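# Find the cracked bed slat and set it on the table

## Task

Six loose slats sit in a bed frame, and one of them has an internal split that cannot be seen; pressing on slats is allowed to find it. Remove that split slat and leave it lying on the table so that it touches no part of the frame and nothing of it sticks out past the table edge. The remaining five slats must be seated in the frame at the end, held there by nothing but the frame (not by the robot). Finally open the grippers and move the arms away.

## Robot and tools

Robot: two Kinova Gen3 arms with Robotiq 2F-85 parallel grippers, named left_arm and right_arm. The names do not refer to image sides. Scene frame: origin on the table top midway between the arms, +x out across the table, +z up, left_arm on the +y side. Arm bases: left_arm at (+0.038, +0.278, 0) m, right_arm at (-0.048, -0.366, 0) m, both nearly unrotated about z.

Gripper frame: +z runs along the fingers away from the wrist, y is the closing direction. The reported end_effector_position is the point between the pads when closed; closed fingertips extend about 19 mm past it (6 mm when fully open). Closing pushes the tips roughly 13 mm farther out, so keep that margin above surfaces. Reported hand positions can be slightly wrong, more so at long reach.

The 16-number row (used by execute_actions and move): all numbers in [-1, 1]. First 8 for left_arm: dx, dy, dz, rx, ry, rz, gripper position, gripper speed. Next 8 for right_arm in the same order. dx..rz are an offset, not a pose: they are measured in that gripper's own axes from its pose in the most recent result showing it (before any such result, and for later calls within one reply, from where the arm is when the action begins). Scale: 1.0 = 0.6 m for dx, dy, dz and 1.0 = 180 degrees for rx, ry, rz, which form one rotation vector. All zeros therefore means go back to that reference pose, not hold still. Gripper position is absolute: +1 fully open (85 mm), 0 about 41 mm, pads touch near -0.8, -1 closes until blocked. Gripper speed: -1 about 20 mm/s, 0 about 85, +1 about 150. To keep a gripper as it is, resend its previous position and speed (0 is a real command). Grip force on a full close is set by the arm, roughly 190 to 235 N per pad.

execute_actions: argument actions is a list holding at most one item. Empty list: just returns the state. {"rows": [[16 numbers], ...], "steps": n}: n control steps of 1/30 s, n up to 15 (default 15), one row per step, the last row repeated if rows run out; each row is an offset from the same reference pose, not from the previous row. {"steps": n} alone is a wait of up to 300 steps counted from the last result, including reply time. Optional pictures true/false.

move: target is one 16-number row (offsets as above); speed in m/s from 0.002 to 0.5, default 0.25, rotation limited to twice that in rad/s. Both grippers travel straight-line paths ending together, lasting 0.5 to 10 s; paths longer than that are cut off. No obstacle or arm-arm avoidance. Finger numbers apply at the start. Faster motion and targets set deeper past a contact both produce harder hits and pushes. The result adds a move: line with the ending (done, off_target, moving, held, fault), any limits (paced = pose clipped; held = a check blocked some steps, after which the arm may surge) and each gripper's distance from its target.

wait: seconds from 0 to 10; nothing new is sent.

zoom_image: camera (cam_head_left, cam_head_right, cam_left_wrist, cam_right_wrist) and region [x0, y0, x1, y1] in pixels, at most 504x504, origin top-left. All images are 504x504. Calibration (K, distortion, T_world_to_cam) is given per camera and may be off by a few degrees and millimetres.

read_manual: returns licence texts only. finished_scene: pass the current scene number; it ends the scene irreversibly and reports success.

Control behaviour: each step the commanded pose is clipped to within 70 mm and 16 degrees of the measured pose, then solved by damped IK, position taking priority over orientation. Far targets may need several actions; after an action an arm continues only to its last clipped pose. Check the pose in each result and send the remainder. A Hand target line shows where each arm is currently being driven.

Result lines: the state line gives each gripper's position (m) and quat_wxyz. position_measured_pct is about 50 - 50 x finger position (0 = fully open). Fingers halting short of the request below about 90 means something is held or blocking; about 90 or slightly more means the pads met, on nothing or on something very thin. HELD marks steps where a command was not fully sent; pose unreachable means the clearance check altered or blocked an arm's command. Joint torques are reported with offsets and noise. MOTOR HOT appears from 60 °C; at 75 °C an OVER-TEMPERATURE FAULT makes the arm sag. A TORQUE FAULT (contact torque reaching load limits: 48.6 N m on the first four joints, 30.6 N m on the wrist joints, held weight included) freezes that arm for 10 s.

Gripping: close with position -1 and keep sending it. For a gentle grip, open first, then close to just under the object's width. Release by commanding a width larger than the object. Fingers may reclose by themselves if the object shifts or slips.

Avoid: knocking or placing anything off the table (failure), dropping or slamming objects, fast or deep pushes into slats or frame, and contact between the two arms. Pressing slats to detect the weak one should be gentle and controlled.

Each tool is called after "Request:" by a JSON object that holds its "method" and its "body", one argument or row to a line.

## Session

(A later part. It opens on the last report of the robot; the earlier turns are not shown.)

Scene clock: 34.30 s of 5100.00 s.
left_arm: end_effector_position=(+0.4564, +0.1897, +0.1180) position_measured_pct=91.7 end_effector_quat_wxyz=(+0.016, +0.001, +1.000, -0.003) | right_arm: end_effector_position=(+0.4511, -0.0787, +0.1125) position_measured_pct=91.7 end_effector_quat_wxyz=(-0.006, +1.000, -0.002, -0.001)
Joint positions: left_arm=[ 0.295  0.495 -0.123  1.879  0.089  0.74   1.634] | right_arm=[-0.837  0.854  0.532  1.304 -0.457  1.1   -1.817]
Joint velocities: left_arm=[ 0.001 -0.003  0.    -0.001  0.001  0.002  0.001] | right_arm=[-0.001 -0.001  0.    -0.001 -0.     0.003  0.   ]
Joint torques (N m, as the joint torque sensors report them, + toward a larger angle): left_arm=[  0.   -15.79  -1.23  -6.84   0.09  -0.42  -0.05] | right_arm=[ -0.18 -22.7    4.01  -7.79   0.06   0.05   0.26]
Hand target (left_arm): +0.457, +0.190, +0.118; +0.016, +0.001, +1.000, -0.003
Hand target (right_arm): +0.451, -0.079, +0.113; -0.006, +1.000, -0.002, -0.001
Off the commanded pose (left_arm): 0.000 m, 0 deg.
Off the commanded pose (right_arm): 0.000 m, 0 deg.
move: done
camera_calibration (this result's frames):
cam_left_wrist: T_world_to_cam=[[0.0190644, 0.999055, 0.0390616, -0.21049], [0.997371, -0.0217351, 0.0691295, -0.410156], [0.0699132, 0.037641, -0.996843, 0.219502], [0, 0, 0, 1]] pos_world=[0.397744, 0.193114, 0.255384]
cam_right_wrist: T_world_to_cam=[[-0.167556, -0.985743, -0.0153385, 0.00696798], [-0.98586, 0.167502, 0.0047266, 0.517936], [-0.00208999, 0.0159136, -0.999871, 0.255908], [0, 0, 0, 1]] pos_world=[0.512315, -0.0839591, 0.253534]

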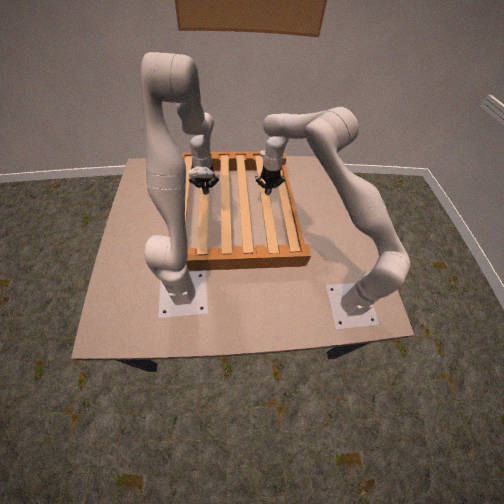

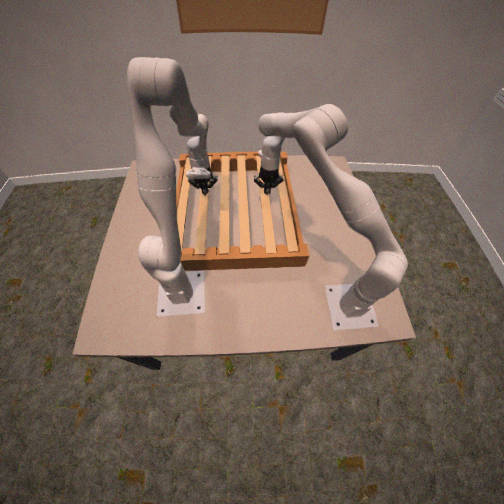

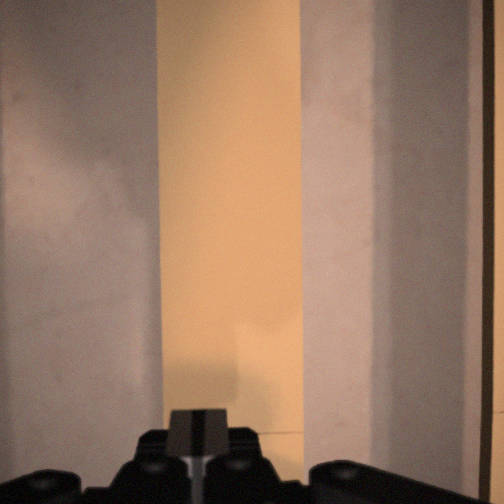

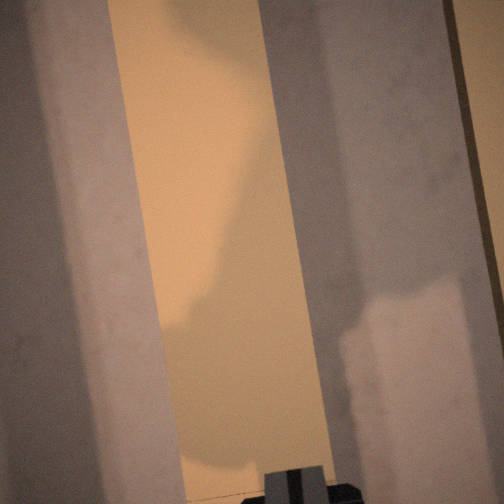

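Request:
{"method": "move", "body": {
  "target": [0,0.1,-0.15,0,0,0,-1,0,0.004,-0.012,0,0,0,0,0.5,1],
  "speed": 0.15
}}

Request:
{"method": "move", "body": {
  "target": [0,0,0,0,0,0,-1,0,0,0,0.066,0,0,0,0.5,1],
  "speed": 0.06
}}

Request:
{"method": "move", "body": {
  "target": [0,0,0,0,0,0,-1,0,0,0,0,0,0,0,-1,0]
}}

Request:
{"method": "move", "body": {
  "target": [0,0,0,0,0,0,-1,0,0,0,-0.15,0,0,0,-1,0],
  "speed": 0.08
}}

Request:
{"method": "move", "body": {
  "target": [0,0,0,0,0,0,-1,0,-0.06,0.43,0,0,0,0,-1,0],
  "speed": 0.2
}}

Scene clock: 40.40 s of 5100.00 s.
left_arm: end_effector_position=(+0.4539, +0.2499, +0.2078) position_measured_pct=91.7 end_effector_quat_wxyz=(+0.016, +0.002, +1.000, -0.003) | right_arm: end_effector_position=(+0.4535, -0.0715, +0.1126) position_measured_pct=25.0 end_effector_quat_wxyz=(-0.006, +1.000, -0.002, -0.001)
Joint positions: left_arm=[ 0.178  0.338 -0.154  1.78   0.068  0.997  1.507] | right_arm=[-0.841  0.865  0.532  1.278 -0.458  1.113 -1.83 ]
Joint velocities: left_arm=[-0.002 -0.003 -0.002 -0.001  0.001  0.001 -0.001] | right_arm=[-0.     0.     0.001 -0.    -0.001 -0.001 -0.   ]
Joint torques (N m, as the joint torque sensors report them, + toward a larger angle): left_arm=[  0.05 -14.65  -0.98  -8.01  -0.09  -0.32  -0.07] | right_arm=[  0.11 -23.19   3.59  -7.91  -0.01  -0.17   0.  ]
Hand target (left_arm): +0.454, +0.250, +0.208; +0.016, +0.001, +1.000, -0.003
Hand target (right_arm): +0.453, -0.072, +0.113; -0.006, +1.000, -0.002, -0.001
Off the commanded pose (left_arm): 0.000 m, 0 deg.
Off the commanded pose (right_arm): 0.000 m, 0 deg.
After step 90, 1.97 s passed at rest.
move: done
camera_calibration (this result's frames):
cam_left_wrist: T_world_to_cam=[[0.0199378, 0.999039, 0.0390434, -0.27447], [0.997348, -0.0226075, 0.0691752, -0.412322], [0.0699913, 0.0375607, -0.99684, 0.306851], [0, 0, 0, 1]] pos_world=[0.395224, 0.253359, 0.34512]
cam_right_wrist: T_world_to_cam=[[-0.167541, -0.985745, -0.0153674, 0.0144634], [-0.985863, 0.167487, 0.00475535, 0.51909], [-0.00211373, 0.0159468, -0.999871, 0.255886], [0, 0, 0, 1]] pos_world=[0.514716, -0.0767642, 0.253607]

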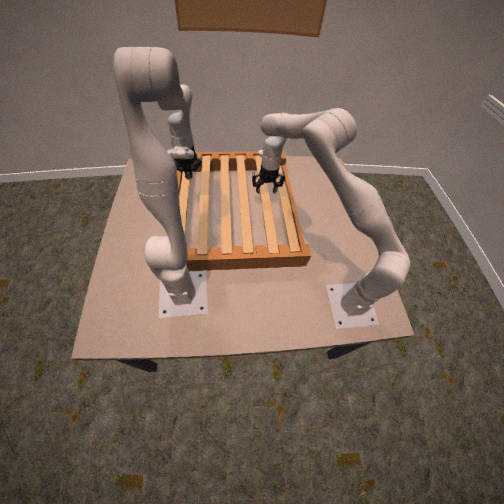

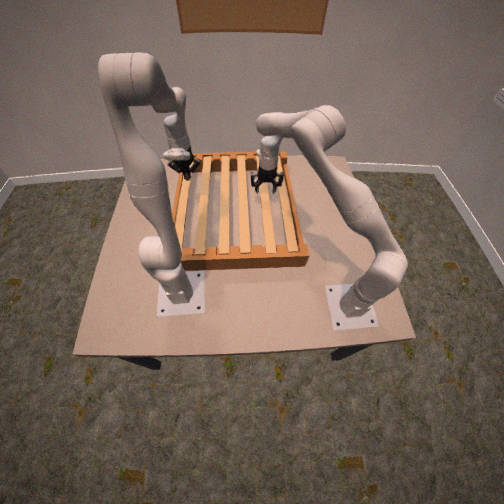

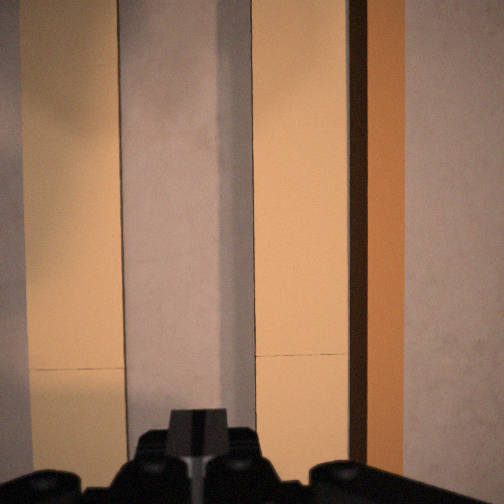

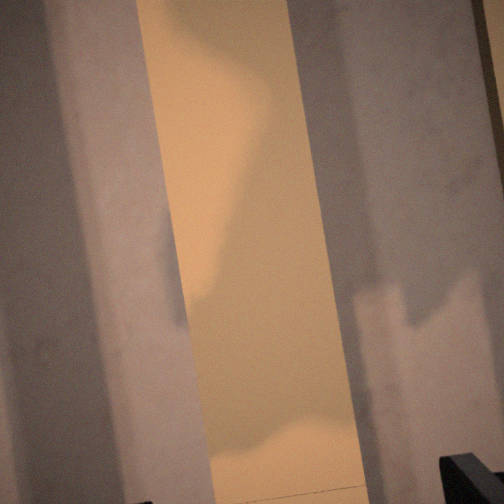

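Scene clock: 41.37 s of 5100.00 s.
left_arm: end_effector_position=(+0.4539, +0.2499, +0.2078) position_measured_pct=91.7 end_effector_quat_wxyz=(+0.016, +0.002, +1.000, -0.003) | right_arm: end_effector_position=(+0.4534, -0.0712, +0.0731) position_measured_pct=25.0 end_effector_quat_wxyz=(-0.006, +1.000, -0.002, -0.001)
Joint positions: left_arm=[ 0.178  0.338 -0.154  1.78   0.068  0.997  1.507] | right_arm=[-0.834  0.916  0.51   1.315 -0.482  1.03  -1.811]
Joint velocities: left_arm=[-0.    -0.001 -0.     0.     0.    -0.     0.   ] | right_arm=[ 0.001  0.002 -0.     0.     0.001 -0.001  0.   ]
Joint torques (N m, as the joint torque sensors report them, + toward a larger angle): left_arm=[ -0.06 -14.26  -0.78  -7.67   0.02  -0.03   0.  ] | right_arm=[ -0.09 -23.73   3.97  -7.43   0.3   -0.17   0.31]
Hand target (left_arm): +0.454, +0.250, +0.208; +0.016, +0.002, +1.000, -0.003
Hand target (right_arm): +0.453, -0.071, +0.073; -0.006, +1.000, -0.002, -0.001
Off the commanded pose (left_arm): 0.000 m, 0 deg.
Off the commanded pose (right_arm): 0.000 m, 0 deg.
move: done
camera_calibration (this result's frames):
cam_left_wrist: T_world_to_cam=[[0.0199379, 0.999039, 0.0390437, -0.27447], [0.997348, -0.0226076, 0.0691765, -0.412323], [0.0699927, 0.0375609, -0.99684, 0.30685], [0, 0, 0, 1]] pos_world=[0.395225, 0.253359, 0.34512]
cam_right_wrist: T_world_to_cam=[[-0.16779, -0.985703, -0.0153674, 0.0142808], [-0.985821, 0.167738, 0.00462382, 0.519204], [-0.00198, 0.0159254, -0.999871, 0.216338], [0, 0, 0, 1]] pos_world=[0.514667, -0.0764591, 0.214129]

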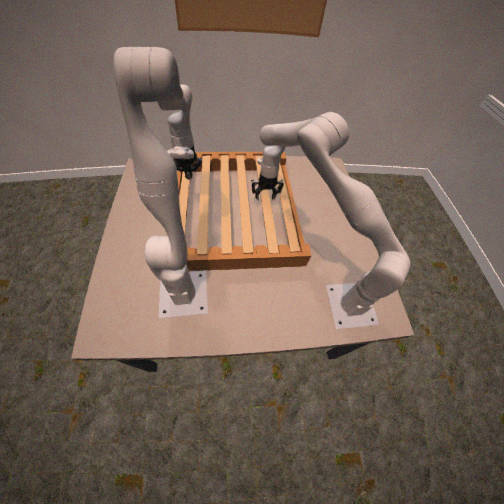

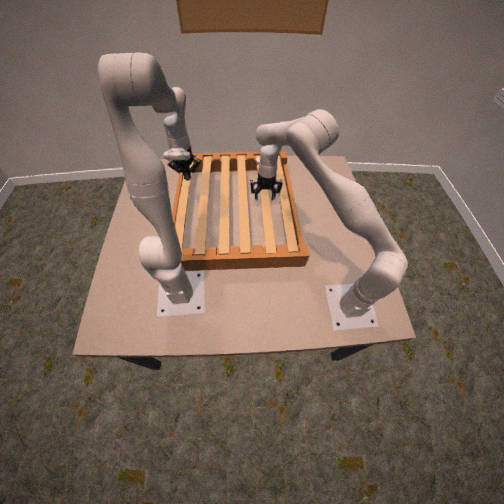

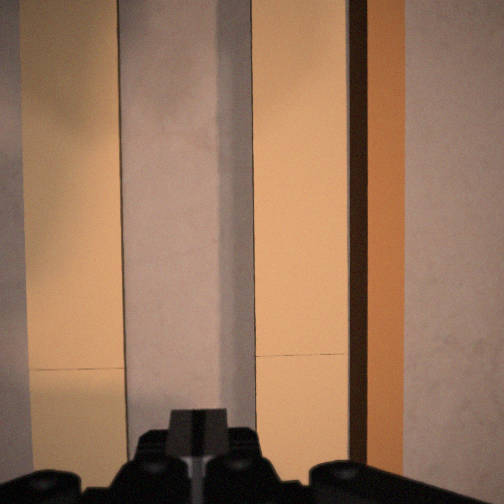

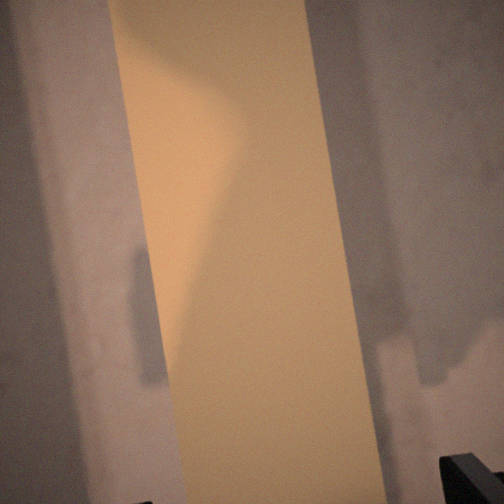

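Scene clock: 42.03 s of 5100.00 s.
left_arm: end_effector_position=(+0.4539, +0.2499, +0.2078) position_measured_pct=91.7 end_effector_quat_wxyz=(+0.016, +0.002, +1.000, -0.003) | right_arm: end_effector_position=(+0.4534, -0.0710, +0.0732) position_measured_pct=55.2 end_effector_quat_wxyz=(-0.006, +1.000, -0.002, -0.001)
Joint positions: left_arm=[ 0.178  0.338 -0.154  1.78   0.068  0.997  1.507] | right_arm=[-0.834  0.915  0.51   1.314 -0.483  1.03  -1.811]
Joint velocities: left_arm=[ 0.     0.001 -0.    -0.001  0.001  0.     0.   ] | right_arm=[-0.     0.     0.     0.     0.001 -0.     0.002]
Joint torques (N m, as the joint torque sensors report them, + toward a larger angle): left_arm=[ -0.22 -14.69  -0.94  -7.86  -0.04  -0.19  -0.03] | right_arm=[ -0.1  -23.01   4.16  -7.04  -0.03  -0.01   0.19]
Hand target (left_arm): +0.454, +0.250, +0.208; +0.016, +0.002, +1.000, -0.003
Hand target (right_arm): +0.453, -0.071, +0.073; -0.006, +1.000, -0.002, -0.001
Off the commanded pose (left_arm): 0.000 m, 0 deg.
Off the commanded pose (right_arm): 0.000 m, 0 deg.
move: done
camera_calibration (this result's frames):
cam_left_wrist: T_world_to_cam=[[0.0199381, 0.999039, 0.0390438, -0.27447], [0.997348, -0.022608, 0.069178, -0.412324], [0.0699942, 0.037561, -0.99684, 0.306849], [0, 0, 0, 1]] pos_world=[0.395226, 0.253359, 0.34512]
cam_right_wrist: T_world_to_cam=[[-0.167666, -0.985719, -0.0156706, 0.0144119], [-0.985842, 0.167614, 0.00455971, 0.519169], [-0.00186798, 0.0162133, -0.999867, 0.216424], [0, 0, 0, 1]] pos_world=[0.514639, -0.076323, 0.214254]

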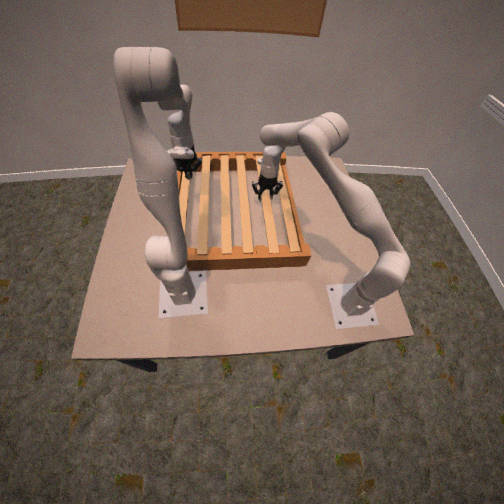

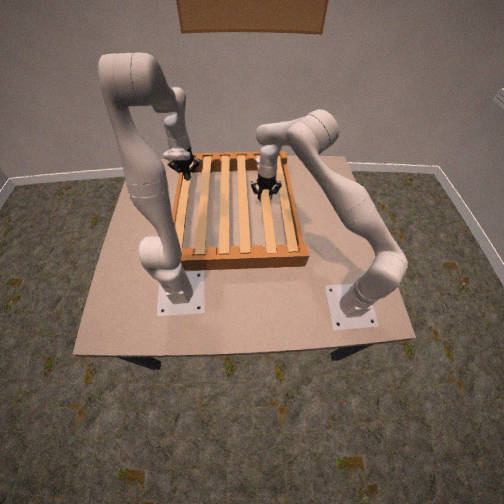

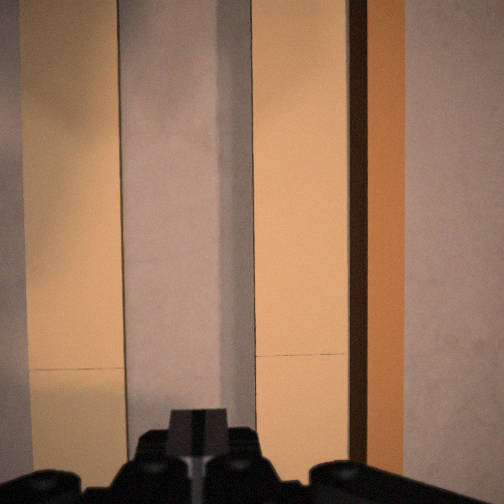

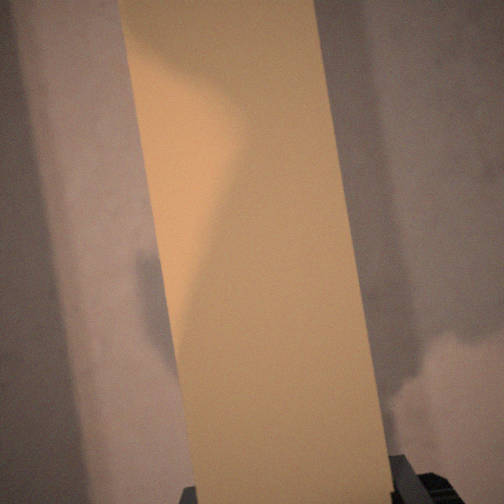

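Scene clock: 43.47 s of 5100.00 s.
left_arm: end_effector_position=(+0.4539, +0.2499, +0.2078) position_measured_pct=91.7 end_effector_quat_wxyz=(+0.016, +0.002, +1.000, -0.003) | right_arm: end_effector_position=(+0.4535, -0.0717, +0.1631) position_measured_pct=55.2 end_effector_quat_wxyz=(-0.006, +1.000, -0.002, -0.001)
Joint positions: left_arm=[ 0.178  0.338 -0.154  1.78   0.068  0.997  1.507] | right_arm=[-0.845  0.81   0.556  1.213 -0.43   1.228 -1.855]
Joint velocities: left_arm=[ 0.     0.    -0.    -0.001 -0.     0.     0.001] | right_arm=[-0.001 -0.001  0.    -0.001 -0.     0.    -0.001]
Joint torques (N m, as the joint torque sensors report them, + toward a larger angle): left_arm=[  0.08 -14.04  -0.93  -7.93  -0.08  -0.24   0.13] | right_arm=[ -0.22 -23.37   3.97  -8.88   0.13  -0.11   0.19]
Hand target (left_arm): +0.454, +0.250, +0.208; +0.016, +0.002, +1.000, -0.003
Hand target (right_arm): +0.453, -0.072, +0.163; -0.006, +1.000, -0.002, -0.001
Off the commanded pose (left_arm): 0.000 m, 0 deg.
Off the commanded pose (right_arm): 0.000 m, 0 deg.
move: done
camera_calibration (this result's frames):
cam_left_wrist: T_world_to_cam=[[0.019938, 0.999039, 0.0390441, -0.27447], [0.997348, -0.0226079, 0.0691797, -0.412326], [0.0699959, 0.0375613, -0.99684, 0.306848], [0, 0, 0, 1]] pos_world=[0.395226, 0.253359, 0.34512]
cam_right_wrist: T_world_to_cam=[[-0.166937, -0.98584, -0.0158657, 0.0148758], [-0.985965, 0.166882, 0.00475147, 0.518876], [-0.00203648, 0.0164363, -0.999863, 0.306416], [0, 0, 0, 1]] pos_world=[0.514701, -0.0769622, 0.304145]

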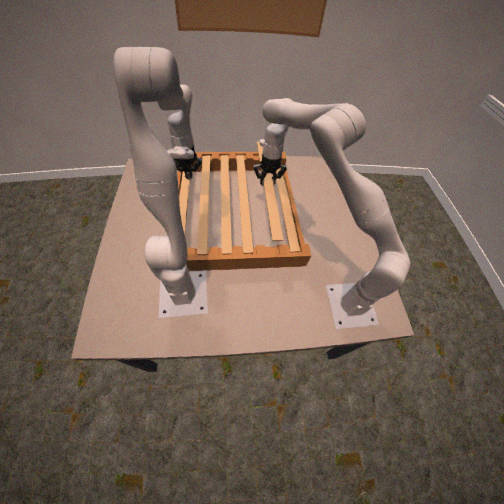

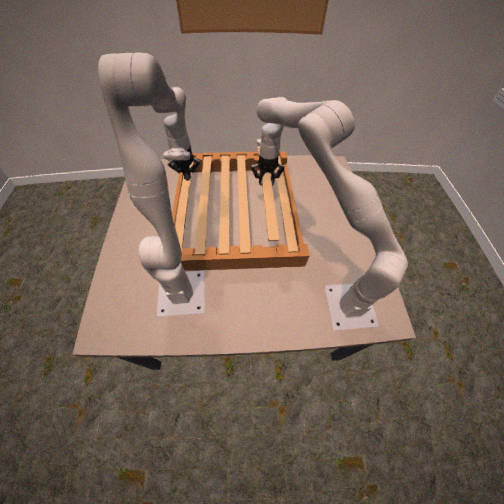

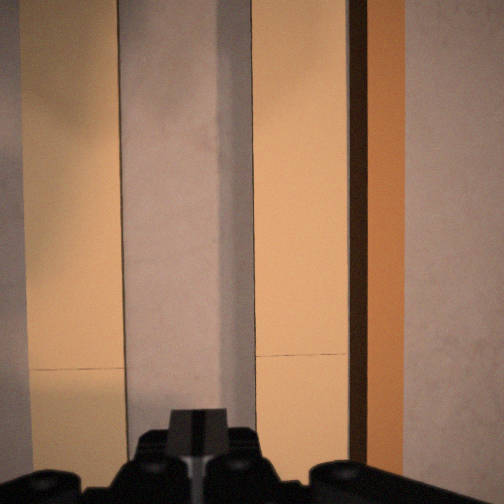

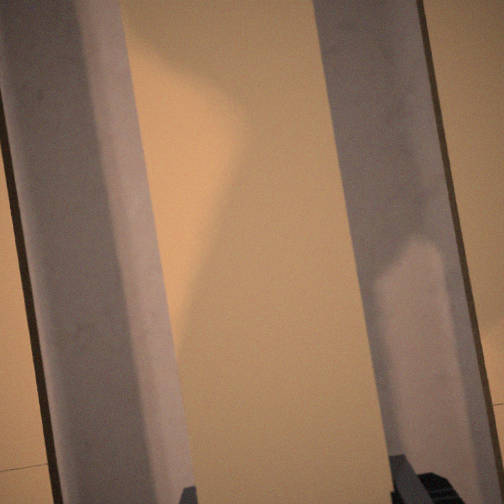

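Scene clock: 45.17 s of 5100.00 s.
left_arm: end_effector_position=(+0.4539, +0.2499, +0.2078) position_measured_pct=91.7 end_effector_quat_wxyz=(+0.016, +0.002, +1.000, -0.003) | right_arm: end_effector_position=(+0.4179, -0.3289, +0.1607) position_measured_pct=55.2 end_effector_quat_wxyz=(-0.006, +1.000, -0.001, -0.001)
Joint positions: left_arm=[ 0.178  0.338 -0.154  1.78   0.068  0.997  1.507] | right_arm=[-0.514  0.579  0.591  1.673 -0.384  1.008 -1.355]
Joint velocities: left_arm=[ 0.     0.001 -0.     0.     0.002  0.     0.   ] | right_arm=[ 0.008 -0.002  0.003  0.    -0.002  0.001  0.004]
Joint torques (N m, as the joint torque sensors report them, + toward a larger angle): left_arm=[  0.19 -14.18  -0.78  -7.89  -0.16  -0.09   0.29] | right_arm=[  0.25 -17.57   2.8   -7.89  -0.14  -0.17  -0.13]
Hand target (left_arm): +0.454, +0.250, +0.208; +0.016, +0.002, +1.000, -0.003
Hand target (right_arm): +0.418, -0.329, +0.161; -0.006, +1.000, -0.002, -0.000
Off the commanded pose (left_arm): 0.000 m, 0 deg.
Off the commanded pose (right_arm): 0.002 m, 0 deg.
move: done
camera_calibration (this result's frames):
cam_left_wrist: T_world_to_cam=[[0.0199379, 0.999039, 0.0390444, -0.27447], [0.997348, -0.0226079, 0.0691811, -0.412327], [0.0699973, 0.0375615, -0.99684, 0.306847], [0, 0, 0, 1]] pos_world=[0.395227, 0.253359, 0.345119]
cam_right_wrist: T_world_to_cam=[[-0.166191, -0.985955, -0.0165158, -0.244876], [-0.986093, 0.166154, 0.00354834, 0.526802], [-0.000754341, 0.0168758, -0.999857, 0.307823], [0, 0, 0, 1]] pos_world=[0.479012, -0.334162, 0.301866]

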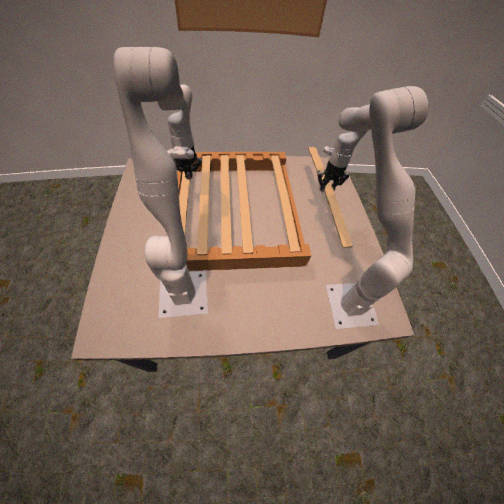

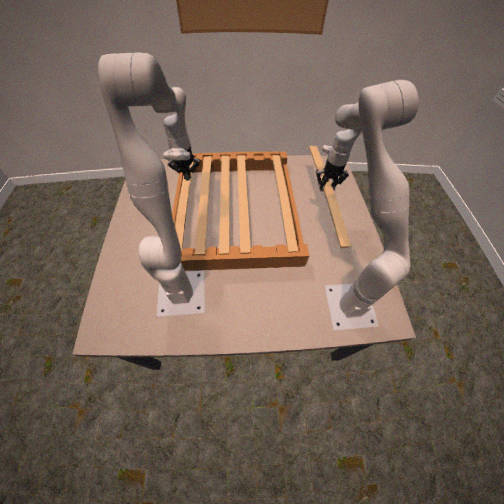

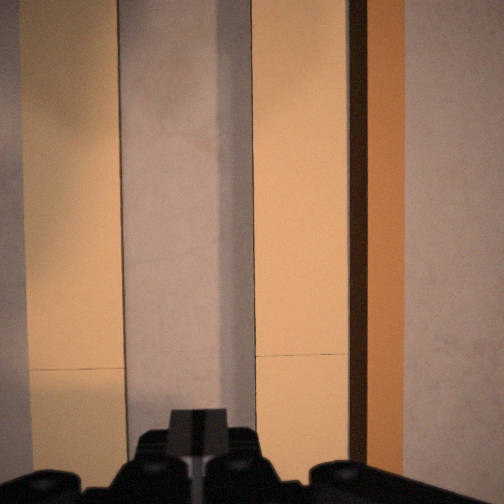

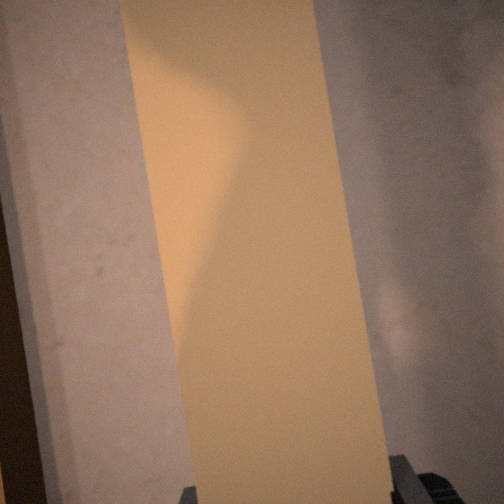

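Request:
{"method": "move", "body": {
  "target": [0,0,0,0,0,0,-1,0,0,0,0.24,0,0,0,-1,0],
  "speed": 0.08
}}

Request:
{"method": "move", "body": {
  "target": [0,0,0,0,0,0,-1,0,0,0,0,0,0,0,0.5,0]
}}

Request:
{"method": "move", "body": {
  "target": [0,0,0,0,0,0,-1,0,0,0,-0.25,0,0,0,0.5,0]
}}

Scene clock: 50.00 s of 5100.00 s.
left_arm: end_effector_position=(+0.4539, +0.2499, +0.2078) position_measured_pct=91.7 end_effector_quat_wxyz=(+0.016, +0.002, +1.000, -0.003) | right_arm: end_effector_position=(+0.4179, -0.3273, +0.0176) position_measured_pct=55.2 end_effector_quat_wxyz=(-0.006, +1.000, -0.002, -0.000)
Joint positions: left_arm=[ 0.178  0.338 -0.154  1.78   0.068  0.997  1.507] | right_arm=[-0.418  0.812  0.44   1.796 -0.551  0.659 -1.219]
Joint velocities: left_arm=[-0.    -0.001  0.     0.    -0.     0.    -0.   ] | right_arm=[ 0.001 -0.    -0.     0.    -0.002  0.002  0.002]
Joint torques (N m, as the joint torque sensors report them, + toward a larger angle): left_arm=[ -0.12 -14.62  -1.49  -7.72  -0.24   0.06   0.09] | right_arm=[  0.17 -18.72   3.48  -5.48  -0.09  -0.69   0.3 ]
Hand target (left_arm): +0.454, +0.250, +0.208; +0.016, +0.002, +1.000, -0.003
Hand target (right_arm): +0.418, -0.328, +0.017; -0.006, +1.000, -0.002, -0.001
Off the commanded pose (left_arm): 0.000 m, 0 deg.
Off the commanded pose (right_arm): 0.001 m, 0 deg.
move: done
camera_calibration (this result's frames):
cam_left_wrist: T_world_to_cam=[[0.0199378, 0.999039, 0.0390447, -0.27447], [0.997348, -0.0226079, 0.0691828, -0.412328], [0.069999, 0.0375618, -0.99684, 0.306846], [0, 0, 0, 1]] pos_world=[0.395228, 0.253359, 0.345119]
cam_right_wrist: T_world_to_cam=[[-0.16682, -0.985841, -0.0169693, -0.245385], [-0.985987, 0.166794, 0.00295848, 0.527137], [-0.00008621, 0.017225, -0.999852, 0.164536], [0, 0, 0, 1]] pos_world=[0.478829, -0.332669, 0.158788]

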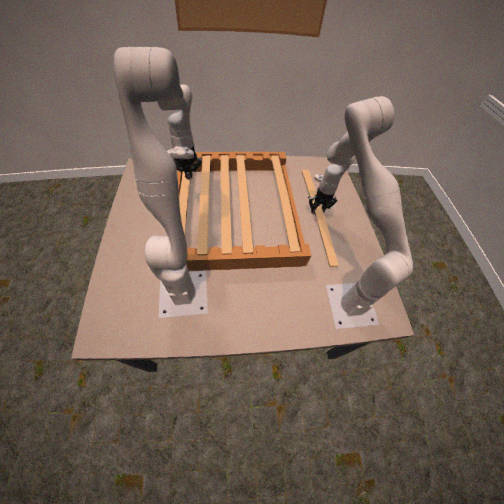

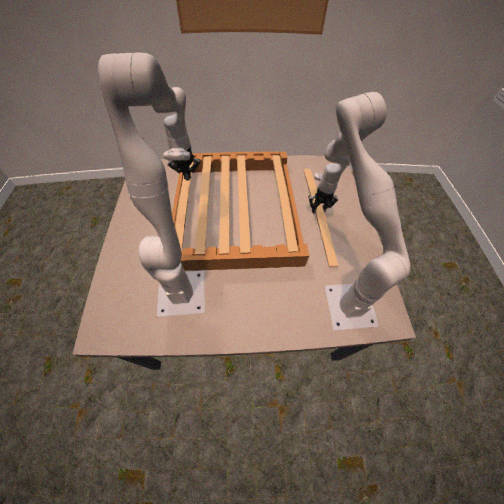

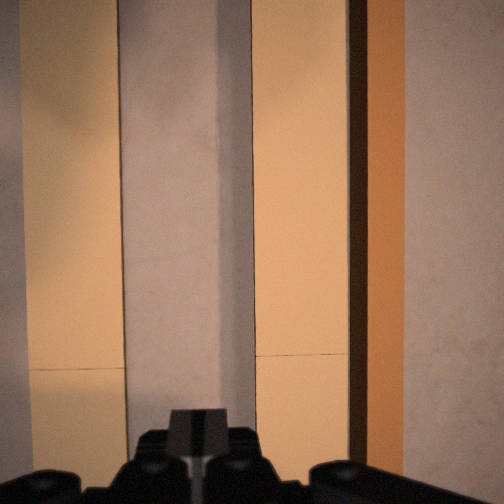

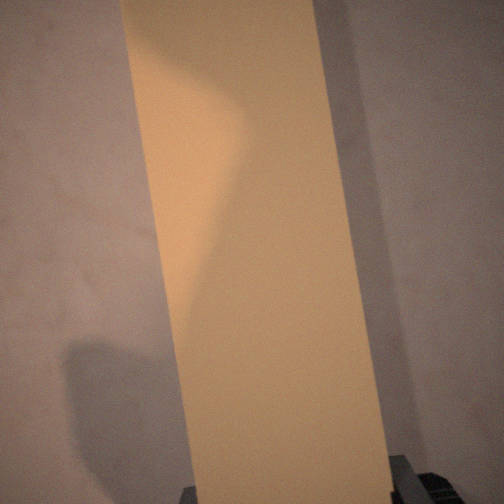

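Scene clock: 50.70 s of 5100.00 s.
left_arm: end_effector_position=(+0.4539, +0.2499, +0.2078) position_measured_pct=91.7 end_effector_quat_wxyz=(+0.016, +0.002, +1.000, -0.003) | right_arm: end_effector_position=(+0.4179, -0.3273, +0.0176) position_measured_pct=25.0 end_effector_quat_wxyz=(-0.006, +1.000, -0.002, -0.000)
Joint positions: left_arm=[ 0.178  0.338 -0.154  1.78   0.068  0.997  1.507] | right_arm=[-0.418  0.812  0.44   1.796 -0.551  0.659 -1.219]
Joint velocities: left_arm=[-0.     0.001 -0.     0.     0.001  0.     0.001] | right_arm=[ 0.001 -0.     0.    -0.     0.002 -0.001 -0.001]
Joint torques (N m, as the joint torque sensors report them, + toward a larger angle): left_arm=[  0.2  -14.69  -1.26  -7.97  -0.17  -0.32   0.17] | right_arm=[ -0.17 -19.44   3.41  -5.32  -0.18  -0.04   0.22]
Hand target (left_arm): +0.454, +0.250, +0.208; +0.016, +0.002, +1.000, -0.003
Hand target (right_arm): +0.418, -0.327, +0.018; -0.006, +1.000, -0.002, -0.000
Off the commanded pose (left_arm): 0.000 m, 0 deg.
Off the commanded pose (right_arm): 0.000 m, 0 deg.
move: done
camera_calibration (this result's frames):
cam_left_wrist: T_world_to_cam=[[0.0199378, 0.999039, 0.0390449, -0.27447], [0.997348, -0.0226079, 0.0691842, -0.41233], [0.0700004, 0.0375619, -0.99684, 0.306846], [0, 0, 0, 1]] pos_world=[0.395229, 0.253359, 0.345119]
cam_right_wrist: T_world_to_cam=[[-0.166819, -0.985841, -0.0169729, -0.245384], [-0.985988, 0.166793, 0.00294967, 0.527139], [-0.0000769364, 0.0172272, -0.999852, 0.164536], [0, 0, 0, 1]] pos_world=[0.478831, -0.332668, 0.158791]

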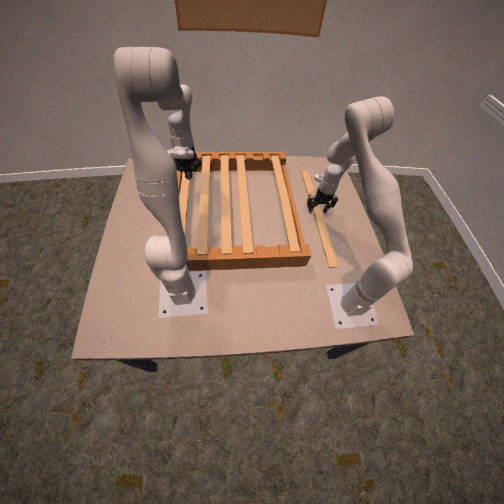

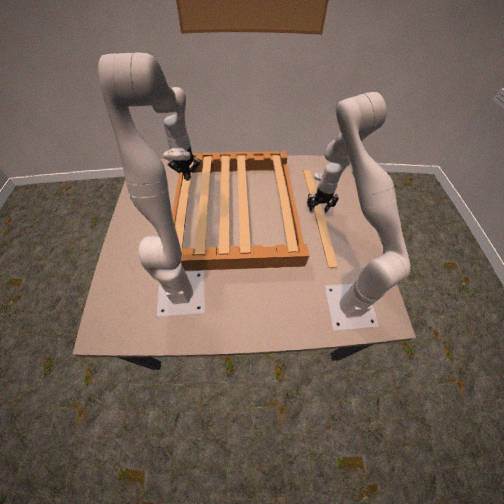

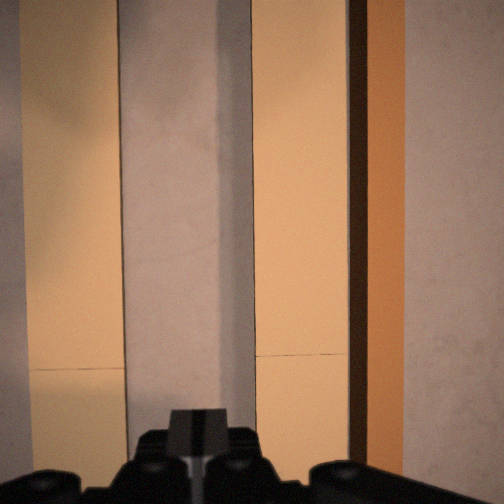

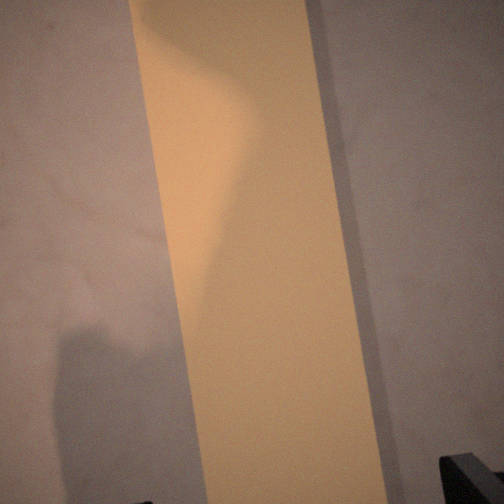

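Scene clock: 51.80 s of 5100.00 s.
left_arm: end_effector_position=(+0.4539, +0.2499, +0.2078) position_measured_pct=91.7 end_effector_quat_wxyz=(+0.016, +0.002, +1.000, -0.003) | right_arm: end_effector_position=(+0.4180, -0.3286, +0.1674) position_measured_pct=25.0 end_effector_quat_wxyz=(-0.007, +1.000, -0.001, -0.000)
Joint positions: left_arm=[ 0.178  0.338 -0.154  1.78   0.068  0.997  1.507] | right_arm=[-0.513  0.568  0.588  1.663 -0.373  1.023 -1.365]
Joint velocities: left_arm=[-0.    -0.001  0.     0.     0.    -0.     0.   ] | right_arm=[-0.002 -0.002 -0.    -0.    -0.001 -0.001 -0.001]
Joint torques (N m, as the joint torque sensors report them, + toward a larger angle): left_arm=[ -0.05 -14.35  -0.63  -7.72  -0.03  -0.16   0.33] | right_arm=[ -0.16 -17.61   3.48  -7.62  -0.1    0.     0.34]
Hand target (left_arm): +0.454, +0.250, +0.208; +0.016, +0.002, +1.000, -0.003
Hand target (right_arm): +0.418, -0.329, +0.167; -0.007, +1.000, -0.001, -0.000
Off the commanded pose (left_arm): 0.000 m, 0 deg.
Off the commanded pose (right_arm): 0.001 m, 0 deg.
move: done
camera_calibration (this result's frames):
cam_left_wrist: T_world_to_cam=[[0.0199379, 0.999039, 0.0390452, -0.274471], [0.997348, -0.0226081, 0.069186, -0.412331], [0.0700022, 0.0375622, -0.996839, 0.306845], [0, 0, 0, 1]] pos_world=[0.39523, 0.253359, 0.345119]
cam_right_wrist: T_world_to_cam=[[-0.165802, -0.986005, -0.0174426, -0.244539], [-0.986159, 0.165772, 0.00320172, 0.526706], [-0.000265424, 0.017732, -0.999843, 0.314526], [0, 0, 0, 1]] pos_world=[0.478954, -0.334007, 0.308525]

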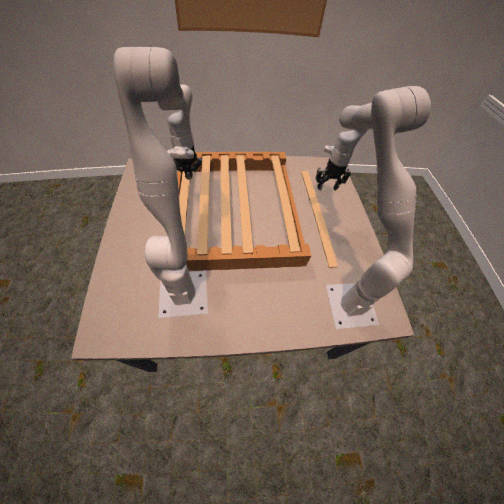

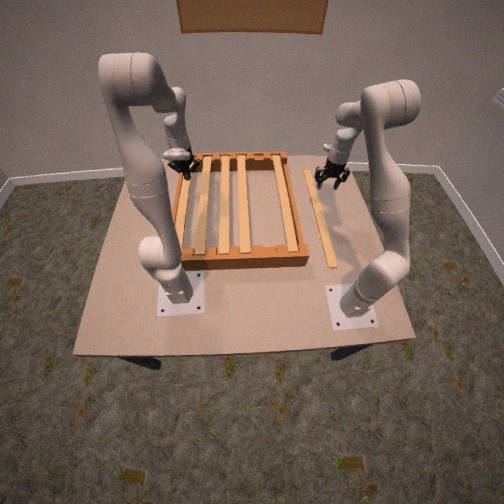

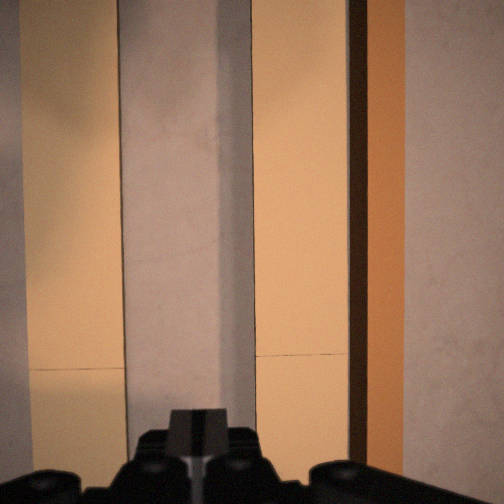

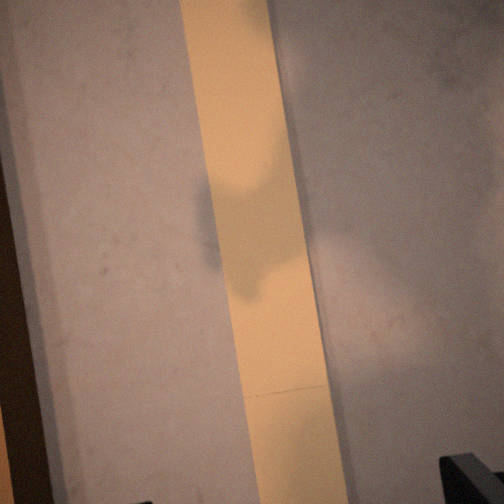

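Request:
{"method": "finished_scene", "body": {
  "scene": 2
}}

The scene is finished: the task was done.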